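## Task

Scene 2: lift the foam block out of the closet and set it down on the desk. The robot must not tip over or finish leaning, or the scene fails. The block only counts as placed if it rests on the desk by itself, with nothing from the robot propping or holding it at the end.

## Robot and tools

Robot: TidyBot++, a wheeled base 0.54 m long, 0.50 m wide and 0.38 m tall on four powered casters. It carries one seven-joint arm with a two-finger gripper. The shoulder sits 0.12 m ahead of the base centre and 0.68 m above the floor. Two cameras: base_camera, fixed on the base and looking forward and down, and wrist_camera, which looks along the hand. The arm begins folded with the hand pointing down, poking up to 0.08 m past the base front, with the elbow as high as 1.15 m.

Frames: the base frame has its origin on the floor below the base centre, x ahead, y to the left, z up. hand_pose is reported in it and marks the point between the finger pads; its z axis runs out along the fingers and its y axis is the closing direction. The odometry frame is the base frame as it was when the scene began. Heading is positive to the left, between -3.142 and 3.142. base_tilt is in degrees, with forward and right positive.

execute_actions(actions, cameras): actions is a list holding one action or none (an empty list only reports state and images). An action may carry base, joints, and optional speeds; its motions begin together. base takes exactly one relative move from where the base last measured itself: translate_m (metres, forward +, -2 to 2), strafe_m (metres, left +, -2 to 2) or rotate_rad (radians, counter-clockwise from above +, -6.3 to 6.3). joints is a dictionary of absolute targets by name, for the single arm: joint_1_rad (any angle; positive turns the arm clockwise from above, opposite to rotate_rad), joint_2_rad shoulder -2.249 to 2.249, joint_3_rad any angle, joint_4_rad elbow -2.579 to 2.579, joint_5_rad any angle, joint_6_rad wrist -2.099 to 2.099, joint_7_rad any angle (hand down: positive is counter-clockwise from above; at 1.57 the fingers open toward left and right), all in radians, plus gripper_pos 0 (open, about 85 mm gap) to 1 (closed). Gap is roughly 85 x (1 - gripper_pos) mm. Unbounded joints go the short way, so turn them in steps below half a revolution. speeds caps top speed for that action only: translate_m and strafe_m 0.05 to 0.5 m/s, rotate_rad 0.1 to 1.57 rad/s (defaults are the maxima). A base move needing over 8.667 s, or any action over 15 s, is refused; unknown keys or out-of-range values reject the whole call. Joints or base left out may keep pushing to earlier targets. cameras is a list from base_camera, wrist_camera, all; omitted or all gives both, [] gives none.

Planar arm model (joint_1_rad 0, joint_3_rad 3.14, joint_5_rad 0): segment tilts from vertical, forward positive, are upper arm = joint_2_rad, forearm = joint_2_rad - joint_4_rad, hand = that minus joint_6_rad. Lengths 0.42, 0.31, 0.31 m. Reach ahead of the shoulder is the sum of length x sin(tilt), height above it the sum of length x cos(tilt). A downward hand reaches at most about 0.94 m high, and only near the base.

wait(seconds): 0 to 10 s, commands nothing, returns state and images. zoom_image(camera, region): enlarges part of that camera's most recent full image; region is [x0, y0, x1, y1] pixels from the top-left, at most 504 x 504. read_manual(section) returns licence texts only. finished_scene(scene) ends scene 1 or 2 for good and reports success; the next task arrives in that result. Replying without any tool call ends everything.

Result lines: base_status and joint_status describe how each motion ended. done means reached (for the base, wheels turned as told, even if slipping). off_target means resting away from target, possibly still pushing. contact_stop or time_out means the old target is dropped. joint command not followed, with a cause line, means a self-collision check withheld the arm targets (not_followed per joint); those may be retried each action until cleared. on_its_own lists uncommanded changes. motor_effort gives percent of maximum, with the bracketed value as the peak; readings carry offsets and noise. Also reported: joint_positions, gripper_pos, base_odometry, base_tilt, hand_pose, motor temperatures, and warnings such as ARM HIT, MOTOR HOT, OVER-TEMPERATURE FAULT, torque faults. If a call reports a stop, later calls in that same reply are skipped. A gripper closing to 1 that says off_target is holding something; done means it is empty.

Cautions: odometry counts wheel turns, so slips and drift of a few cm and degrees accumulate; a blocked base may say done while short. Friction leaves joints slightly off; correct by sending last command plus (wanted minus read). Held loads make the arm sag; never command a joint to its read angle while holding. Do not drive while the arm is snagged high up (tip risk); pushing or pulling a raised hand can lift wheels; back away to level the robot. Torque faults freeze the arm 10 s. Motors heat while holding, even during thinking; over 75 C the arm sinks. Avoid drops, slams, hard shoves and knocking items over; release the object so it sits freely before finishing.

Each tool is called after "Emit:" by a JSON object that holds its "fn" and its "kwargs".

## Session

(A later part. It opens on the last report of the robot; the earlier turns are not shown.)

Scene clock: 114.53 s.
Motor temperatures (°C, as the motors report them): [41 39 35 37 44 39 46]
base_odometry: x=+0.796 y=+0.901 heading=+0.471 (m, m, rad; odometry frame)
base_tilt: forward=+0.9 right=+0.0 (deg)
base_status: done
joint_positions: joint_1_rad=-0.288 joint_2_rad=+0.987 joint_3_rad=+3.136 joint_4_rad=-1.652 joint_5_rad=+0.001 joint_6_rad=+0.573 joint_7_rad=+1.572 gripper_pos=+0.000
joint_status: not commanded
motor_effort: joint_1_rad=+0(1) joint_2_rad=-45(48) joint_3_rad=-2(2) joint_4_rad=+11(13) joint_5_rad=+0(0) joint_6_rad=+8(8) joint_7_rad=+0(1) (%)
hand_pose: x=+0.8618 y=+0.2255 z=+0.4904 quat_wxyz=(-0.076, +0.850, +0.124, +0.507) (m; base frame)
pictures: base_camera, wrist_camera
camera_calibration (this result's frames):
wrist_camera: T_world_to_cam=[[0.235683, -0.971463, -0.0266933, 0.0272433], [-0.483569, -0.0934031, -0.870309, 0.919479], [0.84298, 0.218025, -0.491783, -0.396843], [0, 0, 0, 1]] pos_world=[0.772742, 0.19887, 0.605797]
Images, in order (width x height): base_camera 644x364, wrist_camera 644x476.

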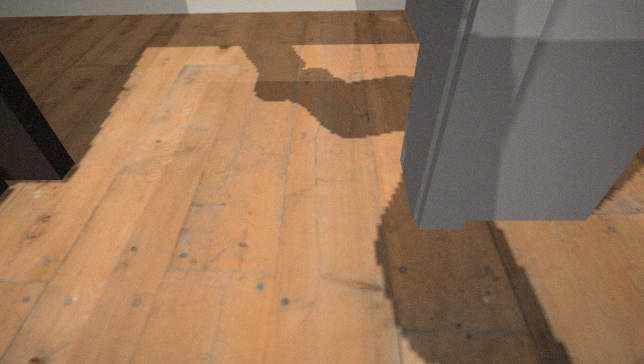

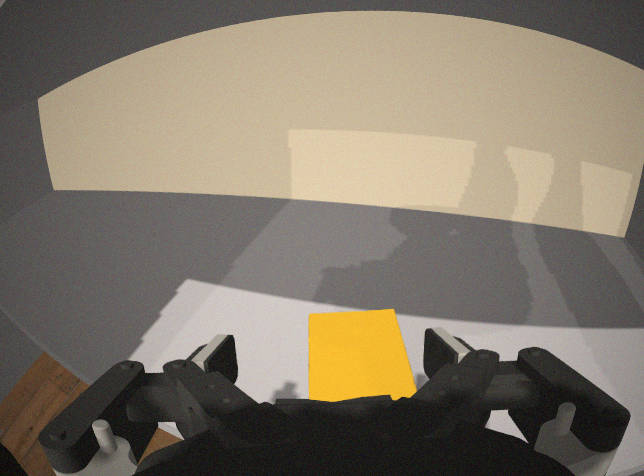

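Emit:
{"fn": "execute_actions", "kwargs": {"actions": [{"base":{"translate_m":0.045},"speeds":{"translate_m":0.15},"joints":{"joint_1_rad":-0.27,"joint_2_rad":1.025}}], "cameras": ["wrist_camera"]}}

Emit:
{"fn": "execute_actions", "kwargs": {"actions": [{"joints":{"joint_2_rad":1.07}}], "cameras": ["wrist_camera"]}}

Scene clock: 119.80 s.
Motor temperatures (°C, as the motors report them): [41 39 35 37 44 39 46]
base_odometry: x=+0.836 y=+0.921 heading=+0.471 (m, m, rad; odometry frame)
base_tilt: forward=+0.9 right=+0.0 (deg)
base_status: done
joint_positions: joint_1_rad=-0.278 joint_2_rad=+1.004 joint_3_rad=+3.136 joint_4_rad=-1.651 joint_5_rad=+0.001 joint_6_rad=+0.573 joint_7_rad=+1.572 gripper_pos=+0.000
joint_status: all done
motor_effort: joint_1_rad=+0(3) joint_2_rad=-44(46) joint_3_rad=-3(3) joint_4_rad=+12(13) joint_5_rad=+0(0) joint_6_rad=+7(8) joint_7_rad=+1(0) (%)
hand_pose: x=+0.8613 y=+0.2172 z=+0.4779 quat_wxyz=(-0.073, +0.854, +0.121, +0.500) (m; base frame)
pictures: wrist_camera
camera_calibration (this result's frames):
wrist_camera: T_world_to_cam=[[0.225405, -0.973919, -0.0259509, 0.0279603], [-0.497458, -0.0921479, -0.86258, 0.915568], [0.837692, 0.207339, -0.505254, -0.38744], [0, 0, 0, 1]] pos_world=[0.77371, 0.19193, 0.59472]
Images, in order (width x height): wrist_camera 644x476.

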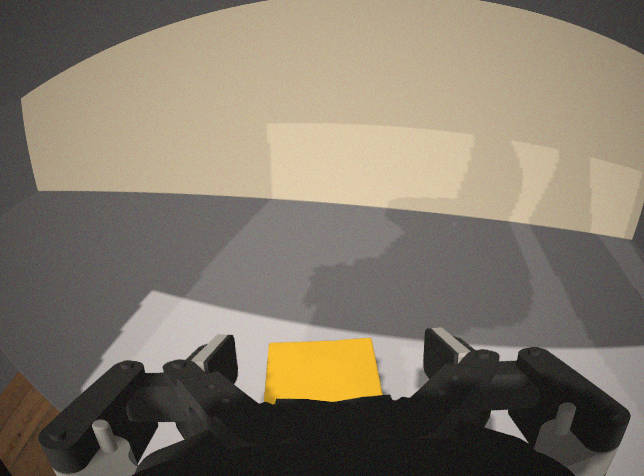

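Scene clock: 120.67 s.
Motor temperatures (°C, as the motors report them): [41 39 35 37 44 39 46]
base_odometry: x=+0.836 y=+0.921 heading=+0.471 (m, m, rad; odometry frame)
base_tilt: forward=+0.8 right=+0.0 (deg)
base_status: not commanded
joint_positions: joint_1_rad=-0.278 joint_2_rad=+1.053 joint_3_rad=+3.136 joint_4_rad=-1.651 joint_5_rad=+0.001 joint_6_rad=+0.574 joint_7_rad=+1.572 gripper_pos=+0.000
joint_status: all done
motor_effort: joint_1_rad=+0(0) joint_2_rad=-44(47) joint_3_rad=-2(1) joint_4_rad=+10(11) joint_5_rad=+0(1) joint_6_rad=+7(8) joint_7_rad=+1(1) (%)
hand_pose: x=+0.8507 y=+0.2141 z=+0.4397 quat_wxyz=(-0.070, +0.866, +0.122, +0.479) (m; base frame)
pictures: wrist_camera
camera_calibration (this result's frames):
wrist_camera: T_world_to_cam=[[0.224228, -0.974256, -0.0234057, 0.0263633], [-0.537948, -0.103712, -0.836574, 0.902593], [0.812609, 0.200174, -0.547354, -0.355779], [0, 0, 0, 1]] pos_world=[0.768746, 0.190513, 0.560966]
Images, in order (width x height): wrist_camera 644x476.

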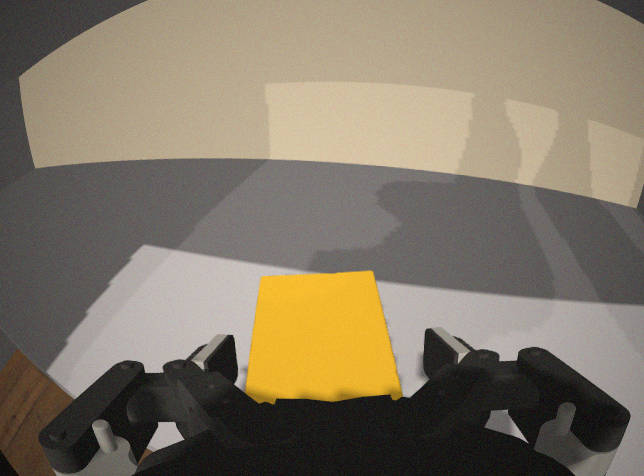

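Emit:
{"fn": "execute_actions", "kwargs": {"actions": [{"joints":{"gripper_pos":1}}], "cameras": ["wrist_camera"]}}

Emit:
{"fn": "execute_actions", "kwargs": {"actions": [{"joints":{"joint_2_rad":0.97,"joint_1_rad":-0.15}}], "cameras": ["wrist_camera"]}}

Scene clock: 123.93 s.
Motor temperatures (°C, as the motors report them): [41 39 35 37 44 39 46]
base_odometry: x=+0.836 y=+0.921 heading=+0.471 (m, m, rad; odometry frame)
base_tilt: forward=+0.9 right=-0.2 (deg)
base_status: not commanded
joint_positions: joint_1_rad=-0.278 joint_2_rad=+1.054 joint_3_rad=+3.136 joint_4_rad=-1.651 joint_5_rad=+0.001 joint_6_rad=+0.577 joint_7_rad=+1.572 gripper_pos=+0.404
joint_status: gripper_pos off_target (ended at +0.404, target +1.000)
motor_effort: joint_1_rad=+0(0) joint_2_rad=-44(46) joint_3_rad=-2(1) joint_4_rad=+10(11) joint_5_rad=-1(1) joint_6_rad=+6(8) joint_7_rad=+1(1) (%)
hand_pose: x=+0.8512 y=+0.2143 z=+0.4405 quat_wxyz=(-0.070, +0.866, +0.122, +0.480) (m; base frame)
pictures: wrist_camera
camera_calibration (this result's frames):
wrist_camera: T_world_to_cam=[[0.224287, -0.974238, -0.0235884, 0.0264346], [-0.53531, -0.102939, -0.838359, 0.901941], [0.814333, 0.20066, -0.544607, -0.358563], [0, 0, 0, 1]] pos_world=[0.768879, 0.190548, 0.561498]
Images, in order (width x height): wrist_camera 644x476.

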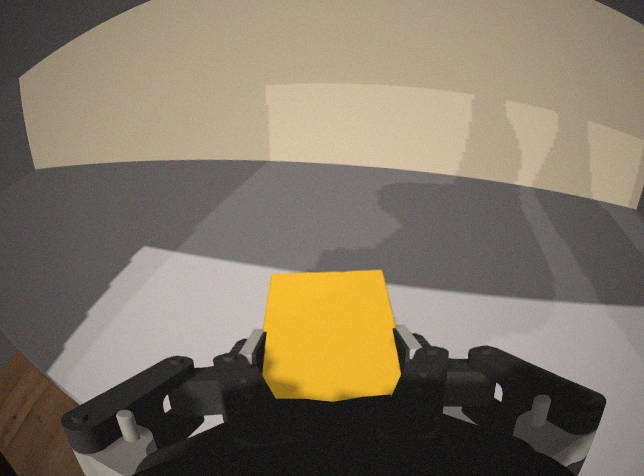

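Scene clock: 125.17 s.
Motor temperatures (°C, as the motors report them): [41 39 35 37 44 39 46]
base_odometry: x=+0.836 y=+0.921 heading=+0.471 (m, m, rad; odometry frame)
base_tilt: forward=+0.9 right=+0.0 (deg)
base_status: not commanded
joint_positions: joint_1_rad=-0.146 joint_2_rad=+0.987 joint_3_rad=+3.134 joint_4_rad=-1.651 joint_5_rad=+0.001 joint_6_rad=+0.577 joint_7_rad=+1.572 gripper_pos=+0.404
joint_status: all done
motor_effort: joint_1_rad=+0(5) joint_2_rad=-45(48) joint_3_rad=-2(4) joint_4_rad=+12(12) joint_5_rad=+0(0) joint_6_rad=+8(8) joint_7_rad=+0(0) (%)
hand_pose: x=+0.8871 y=+0.1192 z=+0.4920 quat_wxyz=(-0.041, +0.855, +0.064, +0.513) (m; base frame)
pictures: wrist_camera
camera_calibration (this result's frames):
wrist_camera: T_world_to_cam=[[0.0968241, -0.994901, -0.0282444, 0.0447365], [-0.487838, -0.0227031, -0.872639, 0.919674], [0.867548, 0.0982712, -0.487548, -0.403784], [0, 0, 0, 1]] pos_world=[0.794622, 0.105068, 0.606943]
Images, in order (width x height): wrist_camera 644x476.

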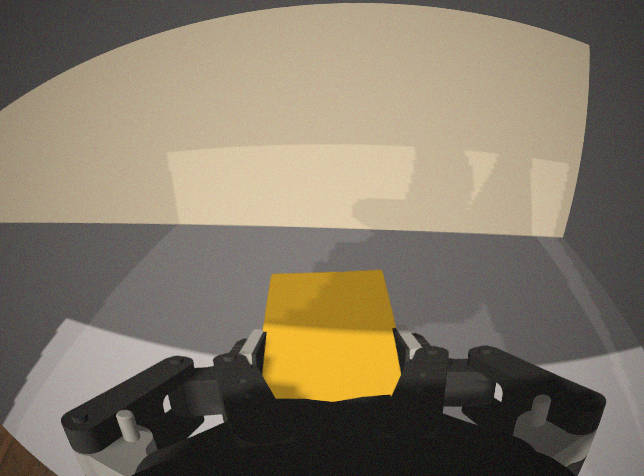

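Emit:
{"fn": "execute_actions", "kwargs": {"actions": [{"base":{"translate_m":-0.8}}], "cameras": []}}

Emit:
{"fn": "execute_actions", "kwargs": {"actions": [{"base":{"rotate_rad":3.0},"joints":{"joint_1_rad":0.01,"joint_2_rad":0.1,"joint_4_rad":-1.75,"joint_6_rad":-0.04}}]}}

Scene clock: 130.10 s.
Motor temperatures (°C, as the motors report them): [41 39 35 37 44 39 46]
base_odometry: x=+0.123 y=+0.558 heading=+0.471 (m, m, rad; odometry frame)
base_tilt: forward=+0.8 right=+0.0 (deg)
base_status: done
joint_positions: joint_1_rad=-0.147 joint_2_rad=+0.987 joint_3_rad=+3.134 joint_4_rad=-1.650 joint_5_rad=+0.001 joint_6_rad=+0.577 joint_7_rad=+1.572 gripper_pos=+0.404
joint_status: not commanded
motor_effort: joint_1_rad=+0(4) joint_2_rad=-45(48) joint_3_rad=-2(5) joint_4_rad=+12(13) joint_5_rad=+1(1) joint_6_rad=+8(9) joint_7_rad=+1(1) (%)
hand_pose: x=+0.8875 y=+0.1203 z=+0.4926 quat_wxyz=(-0.042, +0.855, +0.064, +0.513) (m; base frame)
pictures: none
No camera images: the call's "cameras" was empty. Leave "cameras" out to get every camera's image.

Scene clock: 133.50 s.
Motor temperatures (°C, as the motors report them): [41 39 35 37 44 39 46]
base_odometry: x=+0.123 y=+0.558 heading=-2.813 (m, m, rad; odometry frame)
base_tilt: forward=+0.9 right=+0.1 (deg)
base_status: done
joint_positions: joint_1_rad=-0.001 joint_2_rad=+0.130 joint_3_rad=+3.125 joint_4_rad=-1.726 joint_5_rad=+0.001 joint_6_rad=-0.002 joint_7_rad=+1.572 gripper_pos=+0.404
joint_status: all done
motor_effort: joint_1_rad=-1(5) joint_2_rad=-27(49) joint_3_rad=-1(5) joint_4_rad=+19(20) joint_5_rad=-1(1) joint_6_rad=+9(8) joint_7_rad=+1(1) (%)
hand_pose: x=+0.7736 y=+0.0119 z=+0.9223 quat_wxyz=(-0.005, +0.801, +0.007, +0.599) (m; base frame)
pictures: base_camera, wrist_camera
camera_calibration (this result's frames):
wrist_camera: T_world_to_cam=[[-0.0313749, -0.998936, -0.0337862, 0.0654713], [-0.300646, 0.0416694, -0.952825, 1.16581], [0.95322, -0.0197371, -0.301634, -0.321272], [0, 0, 0, 1]] pos_world=[0.658793, 0.0104821, 1.01612]
Images, in order (width x height): base_camera 644x364, wrist_camera 644x476.

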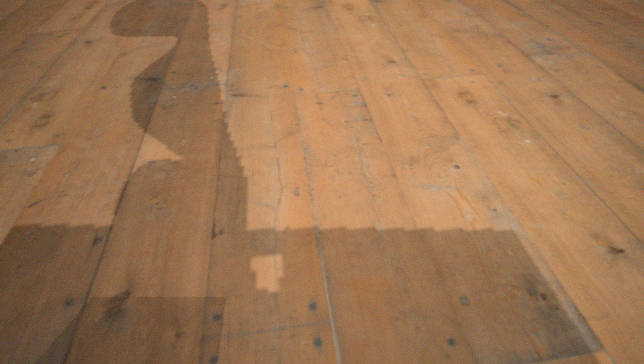

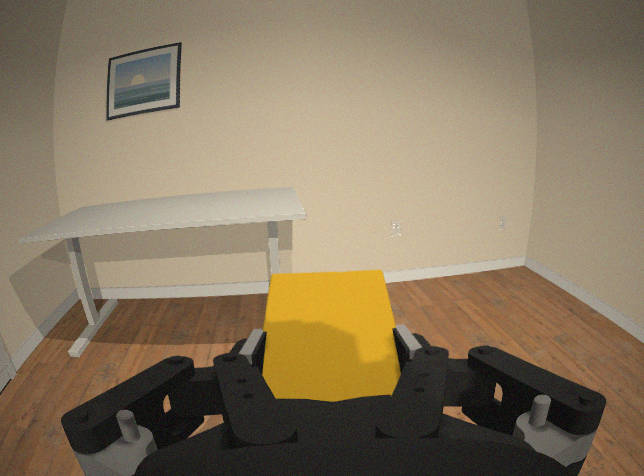

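Emit:
{"fn": "execute_actions", "kwargs": {"actions": [{"base":{"rotate_rad":0.28}}], "cameras": ["wrist_camera"]}}

Emit:
{"fn": "execute_actions", "kwargs": {"actions": [{"base":{"translate_m":1.22},"joints":{"joint_2_rad":0.26}}]}}

Scene clock: 136.87 s.
Motor temperatures (°C, as the motors report them): [41 39 35 37 44 39 46]
base_odometry: x=+0.123 y=+0.558 heading=-2.533 (m, m, rad; odometry frame)
base_tilt: forward=+0.9 right=-0.1 (deg)
base_status: done
joint_positions: joint_1_rad=+0.003 joint_2_rad=+0.130 joint_3_rad=+3.123 joint_4_rad=-1.726 joint_5_rad=+0.001 joint_6_rad=-0.002 joint_7_rad=+1.572 gripper_pos=+0.404
joint_status: not commanded
motor_effort: joint_1_rad=-1(4) joint_2_rad=-27(27) joint_3_rad=-1(3) joint_4_rad=+19(19) joint_5_rad=+0(1) joint_6_rad=+9(9) joint_7_rad=+0(0) (%)
hand_pose: x=+0.7734 y=+0.0108 z=+0.9224 quat_wxyz=(-0.005, +0.801, +0.006, +0.599) (m; base frame)
pictures: wrist_camera
camera_calibration (this result's frames):
wrist_camera: T_world_to_cam=[[-0.0329121, -0.99888, -0.0340074, 0.0657998], [-0.300538, 0.042342, -0.952829, 1.16582], [0.953202, -0.0211391, -0.301595, -0.321123], [0, 0, 0, 1]] pos_world=[0.658634, 0.00957477, 1.01621]
Images, in order (width x height): wrist_camera 644x476.

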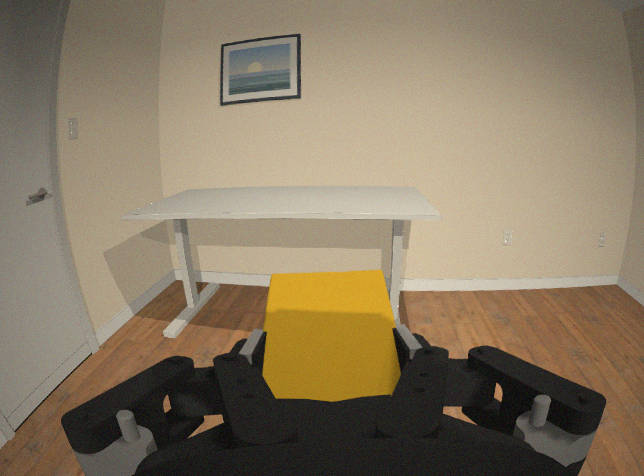

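Scene clock: 140.67 s.
Motor temperatures (°C, as the motors report them): [41 39 35 37 44 39 46]
base_odometry: x=-0.877 y=-0.140 heading=-2.532 (m, m, rad; odometry frame)
base_tilt: forward=+0.9 right=-0.1 (deg)
base_status: done
joint_positions: joint_1_rad=+0.003 joint_2_rad=+0.249 joint_3_rad=+3.123 joint_4_rad=-1.736 joint_5_rad=+0.001 joint_6_rad=-0.008 joint_7_rad=+1.572 gripper_pos=+0.404
joint_status: all done
motor_effort: joint_1_rad=-1(1) joint_2_rad=-30(33) joint_3_rad=-1(2) joint_4_rad=+18(20) joint_5_rad=-1(1) joint_6_rad=+8(10) joint_7_rad=+1(1) (%)
hand_pose: x=+0.7943 y=+0.0107 z=+0.8357 quat_wxyz=(-0.005, +0.839, +0.006, +0.543) (m; base frame)
pictures: base_camera, wrist_camera
camera_calibration (this result's frames):
wrist_camera: T_world_to_cam=[[-0.0371345, -0.998878, -0.0293737, 0.062937], [-0.425551, 0.0424023, -0.903941, 1.14786], [0.904172, -0.0210674, -0.426648, -0.223716], [0, 0, 0, 1]] pos_world=[0.69309, 0.00948126, 0.944002]
Images, in order (width x height): base_camera 644x364, wrist_camera 644x476.

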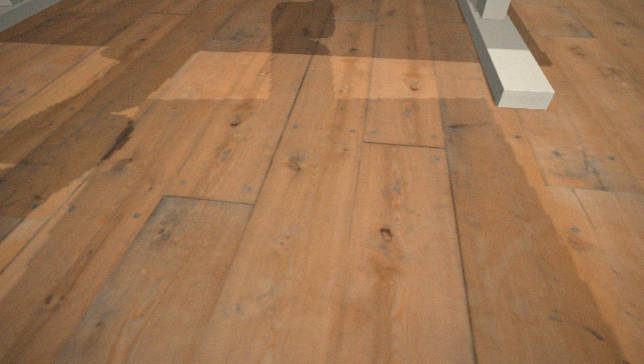

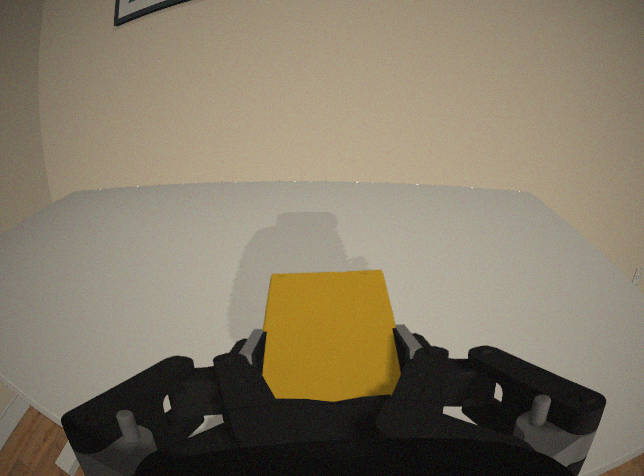

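Emit:
{"fn": "execute_actions", "kwargs": {"actions": [{"base":{"translate_m":0.2},"joints":{"joint_2_rad":0.36,"joint_6_rad":0.07}}], "cameras": []}}

Emit:
{"fn": "execute_actions", "kwargs": {"actions": [{"joints":{"joint_2_rad":0.41}}]}}

Scene clock: 144.90 s.
Motor temperatures (°C, as the motors report them): [41 39 35 37 44 39 46]
base_odometry: x=-1.041 y=-0.255 heading=-2.532 (m, m, rad; odometry frame)
base_tilt: forward=+0.9 right=+0.0 (deg)
base_status: done
joint_positions: joint_1_rad=+0.003 joint_2_rad=+0.353 joint_3_rad=+3.123 joint_4_rad=-1.737 joint_5_rad=+0.001 joint_6_rad=+0.031 joint_7_rad=+1.572 gripper_pos=+0.404
joint_status: all done
motor_effort: joint_1_rad=+0(3) joint_2_rad=-32(37) joint_3_rad=-1(3) joint_4_rad=+18(19) joint_5_rad=+0(0) joint_6_rad=+8(9) joint_7_rad=+1(1) (%)
hand_pose: x=+0.8120 y=+0.0107 z=+0.7750 quat_wxyz=(-0.006, +0.857, +0.006, +0.515) (m; base frame)
pictures: none
No camera images: the call's "cameras" was empty. Leave "cameras" out to get every camera's image.

Scene clock: 145.70 s.
Motor temperatures (°C, as the motors report them): [41 39 35 37 44 39 46]
base_odometry: x=-1.041 y=-0.255 heading=-2.532 (m, m, rad; odometry frame)
base_tilt: forward=+0.9 right=+0.0 (deg)
base_status: not commanded
joint_positions: joint_1_rad=+0.003 joint_2_rad=+0.387 joint_3_rad=+3.123 joint_4_rad=-1.737 joint_5_rad=+0.001 joint_6_rad=+0.040 joint_7_rad=+1.572 gripper_pos=+0.404
joint_status: all done
motor_effort: joint_1_rad=+0(0) joint_2_rad=-32(36) joint_3_rad=-1(2) joint_4_rad=+16(18) joint_5_rad=+0(0) joint_6_rad=+7(8) joint_7_rad=+1(1) (%)
hand_pose: x=+0.8162 y=+0.0107 z=+0.7540 quat_wxyz=(-0.006, +0.863, +0.005, +0.505) (m; base frame)
pictures: base_camera, wrist_camera
camera_calibration (this result's frames):
wrist_camera: T_world_to_cam=[[-0.0399045, -0.99884, -0.0269592, 0.061786], [-0.505531, 0.0434546, -0.861713, 1.11678], [0.861885, -0.0207575, -0.506679, -0.183602], [0, 0, 0, 1]] pos_world=[0.725277, 0.00937399, 0.870983]
Images, in order (width x height): base_camera 644x364, wrist_camera 644x476.

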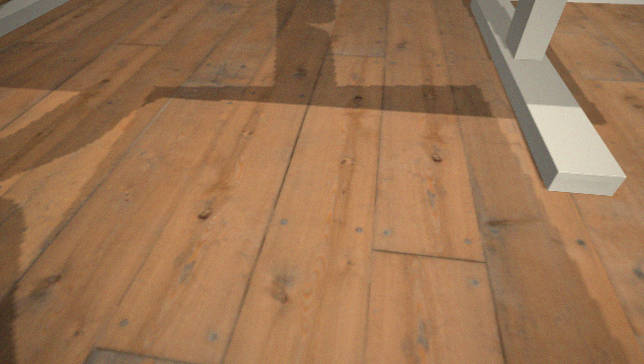

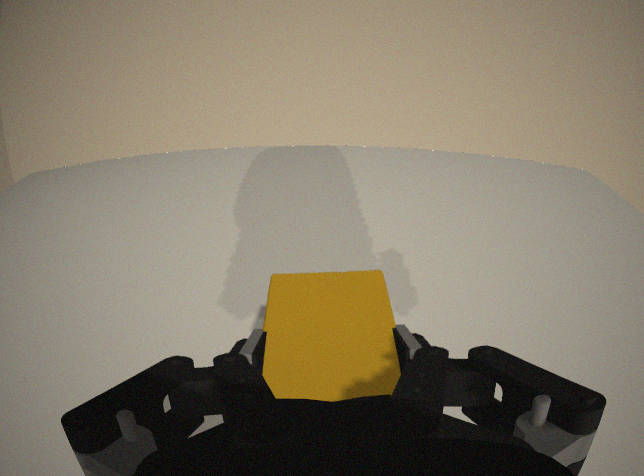

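Contact looks made (joint 6 deflected). Release.

Emit:
{"fn": "execute_actions", "kwargs": {"actions": [{"joints":{"gripper_pos":0.05}}], "cameras": ["wrist_camera"]}}

Emit:
{"fn": "execute_actions", "kwargs": {"actions": [{"base":{"translate_m":-0.12},"joints":{"joint_2_rad":0.27}}], "cameras": ["wrist_camera"]}}

Scene clock: 148.27 s.
Motor temperatures (°C, as the motors report them): [41 39 35 37 44 39 46]
base_odometry: x=-1.041 y=-0.255 heading=-2.532 (m, m, rad; odometry frame)
base_tilt: forward=+0.9 right=-0.1 (deg)
base_status: not commanded
joint_positions: joint_1_rad=+0.003 joint_2_rad=+0.389 joint_3_rad=+3.123 joint_4_rad=-1.737 joint_5_rad=+0.001 joint_6_rad=+0.040 joint_7_rad=+1.572 gripper_pos=+0.050
joint_status: all done
motor_effort: joint_1_rad=+0(0) joint_2_rad=-33(34) joint_3_rad=-1(2) joint_4_rad=+17(17) joint_5_rad=+0(0) joint_6_rad=+7(8) joint_7_rad=+1(0) (%)
hand_pose: x=+0.8164 y=+0.0107 z=+0.7525 quat_wxyz=(-0.006, +0.864, +0.005, +0.504) (m; base frame)
pictures: wrist_camera
camera_calibration (this result's frames):
wrist_camera: T_world_to_cam=[[-0.0399602, -0.99884, -0.0268819, 0.0617399], [-0.507316, 0.0434591, -0.860663, 1.11628], [0.860833, -0.0207546, -0.508464, -0.18226], [0, 0, 0, 1]] pos_world=[0.725668, 0.00937304, 0.869726]
Images, in order (width x height): wrist_camera 644x476.

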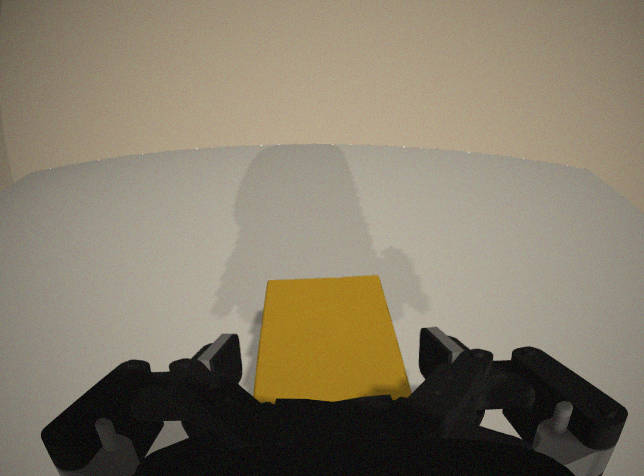

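Scene clock: 149.60 s.
Motor temperatures (°C, as the motors report them): [41 39 35 37 44 39 46]
base_odometry: x=-0.943 y=-0.186 heading=-2.532 (m, m, rad; odometry frame)
base_tilt: forward=+0.8 right=+0.0 (deg)
base_status: done
joint_positions: joint_1_rad=+0.003 joint_2_rad=+0.268 joint_3_rad=+3.124 joint_4_rad=-1.737 joint_5_rad=+0.001 joint_6_rad=+0.040 joint_7_rad=+1.572 gripper_pos=+0.050
joint_status: all done
motor_effort: joint_1_rad=+0(3) joint_2_rad=-30(37) joint_3_rad=-1(3) joint_4_rad=+18(18) joint_5_rad=+0(0) joint_6_rad=+8(8) joint_7_rad=+1(0) (%)
hand_pose: x=+0.8027 y=+0.0105 z=+0.8362 quat_wxyz=(-0.005, +0.832, +0.006, +0.555) (m; base frame)
pictures: wrist_camera
camera_calibration (this result's frames):
wrist_camera: T_world_to_cam=[[-0.0367678, -0.998838, -0.0311538, 0.0642691], [-0.399774, 0.0432732, -0.915592, 1.14092], [0.915876, -0.0212099, -0.4009, -0.262069], [0, 0, 0, 1]] pos_world=[0.698495, 0.00926478, 0.941554]
Images, in order (width x height): wrist_camera 644x476.

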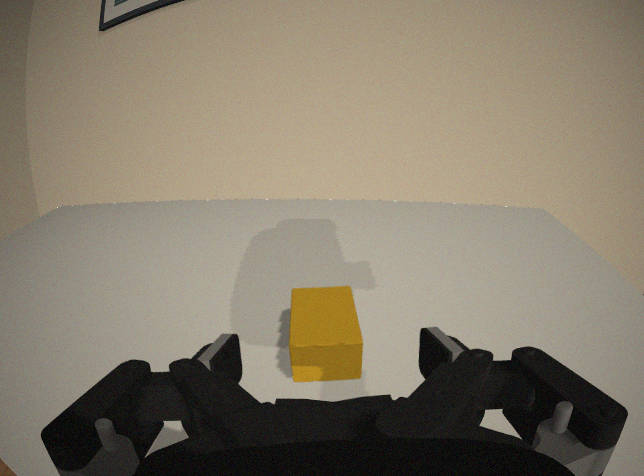

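Emit:
{"fn": "finished_scene", "kwargs": {"scene": 2}}

The scene is finished: the task was done.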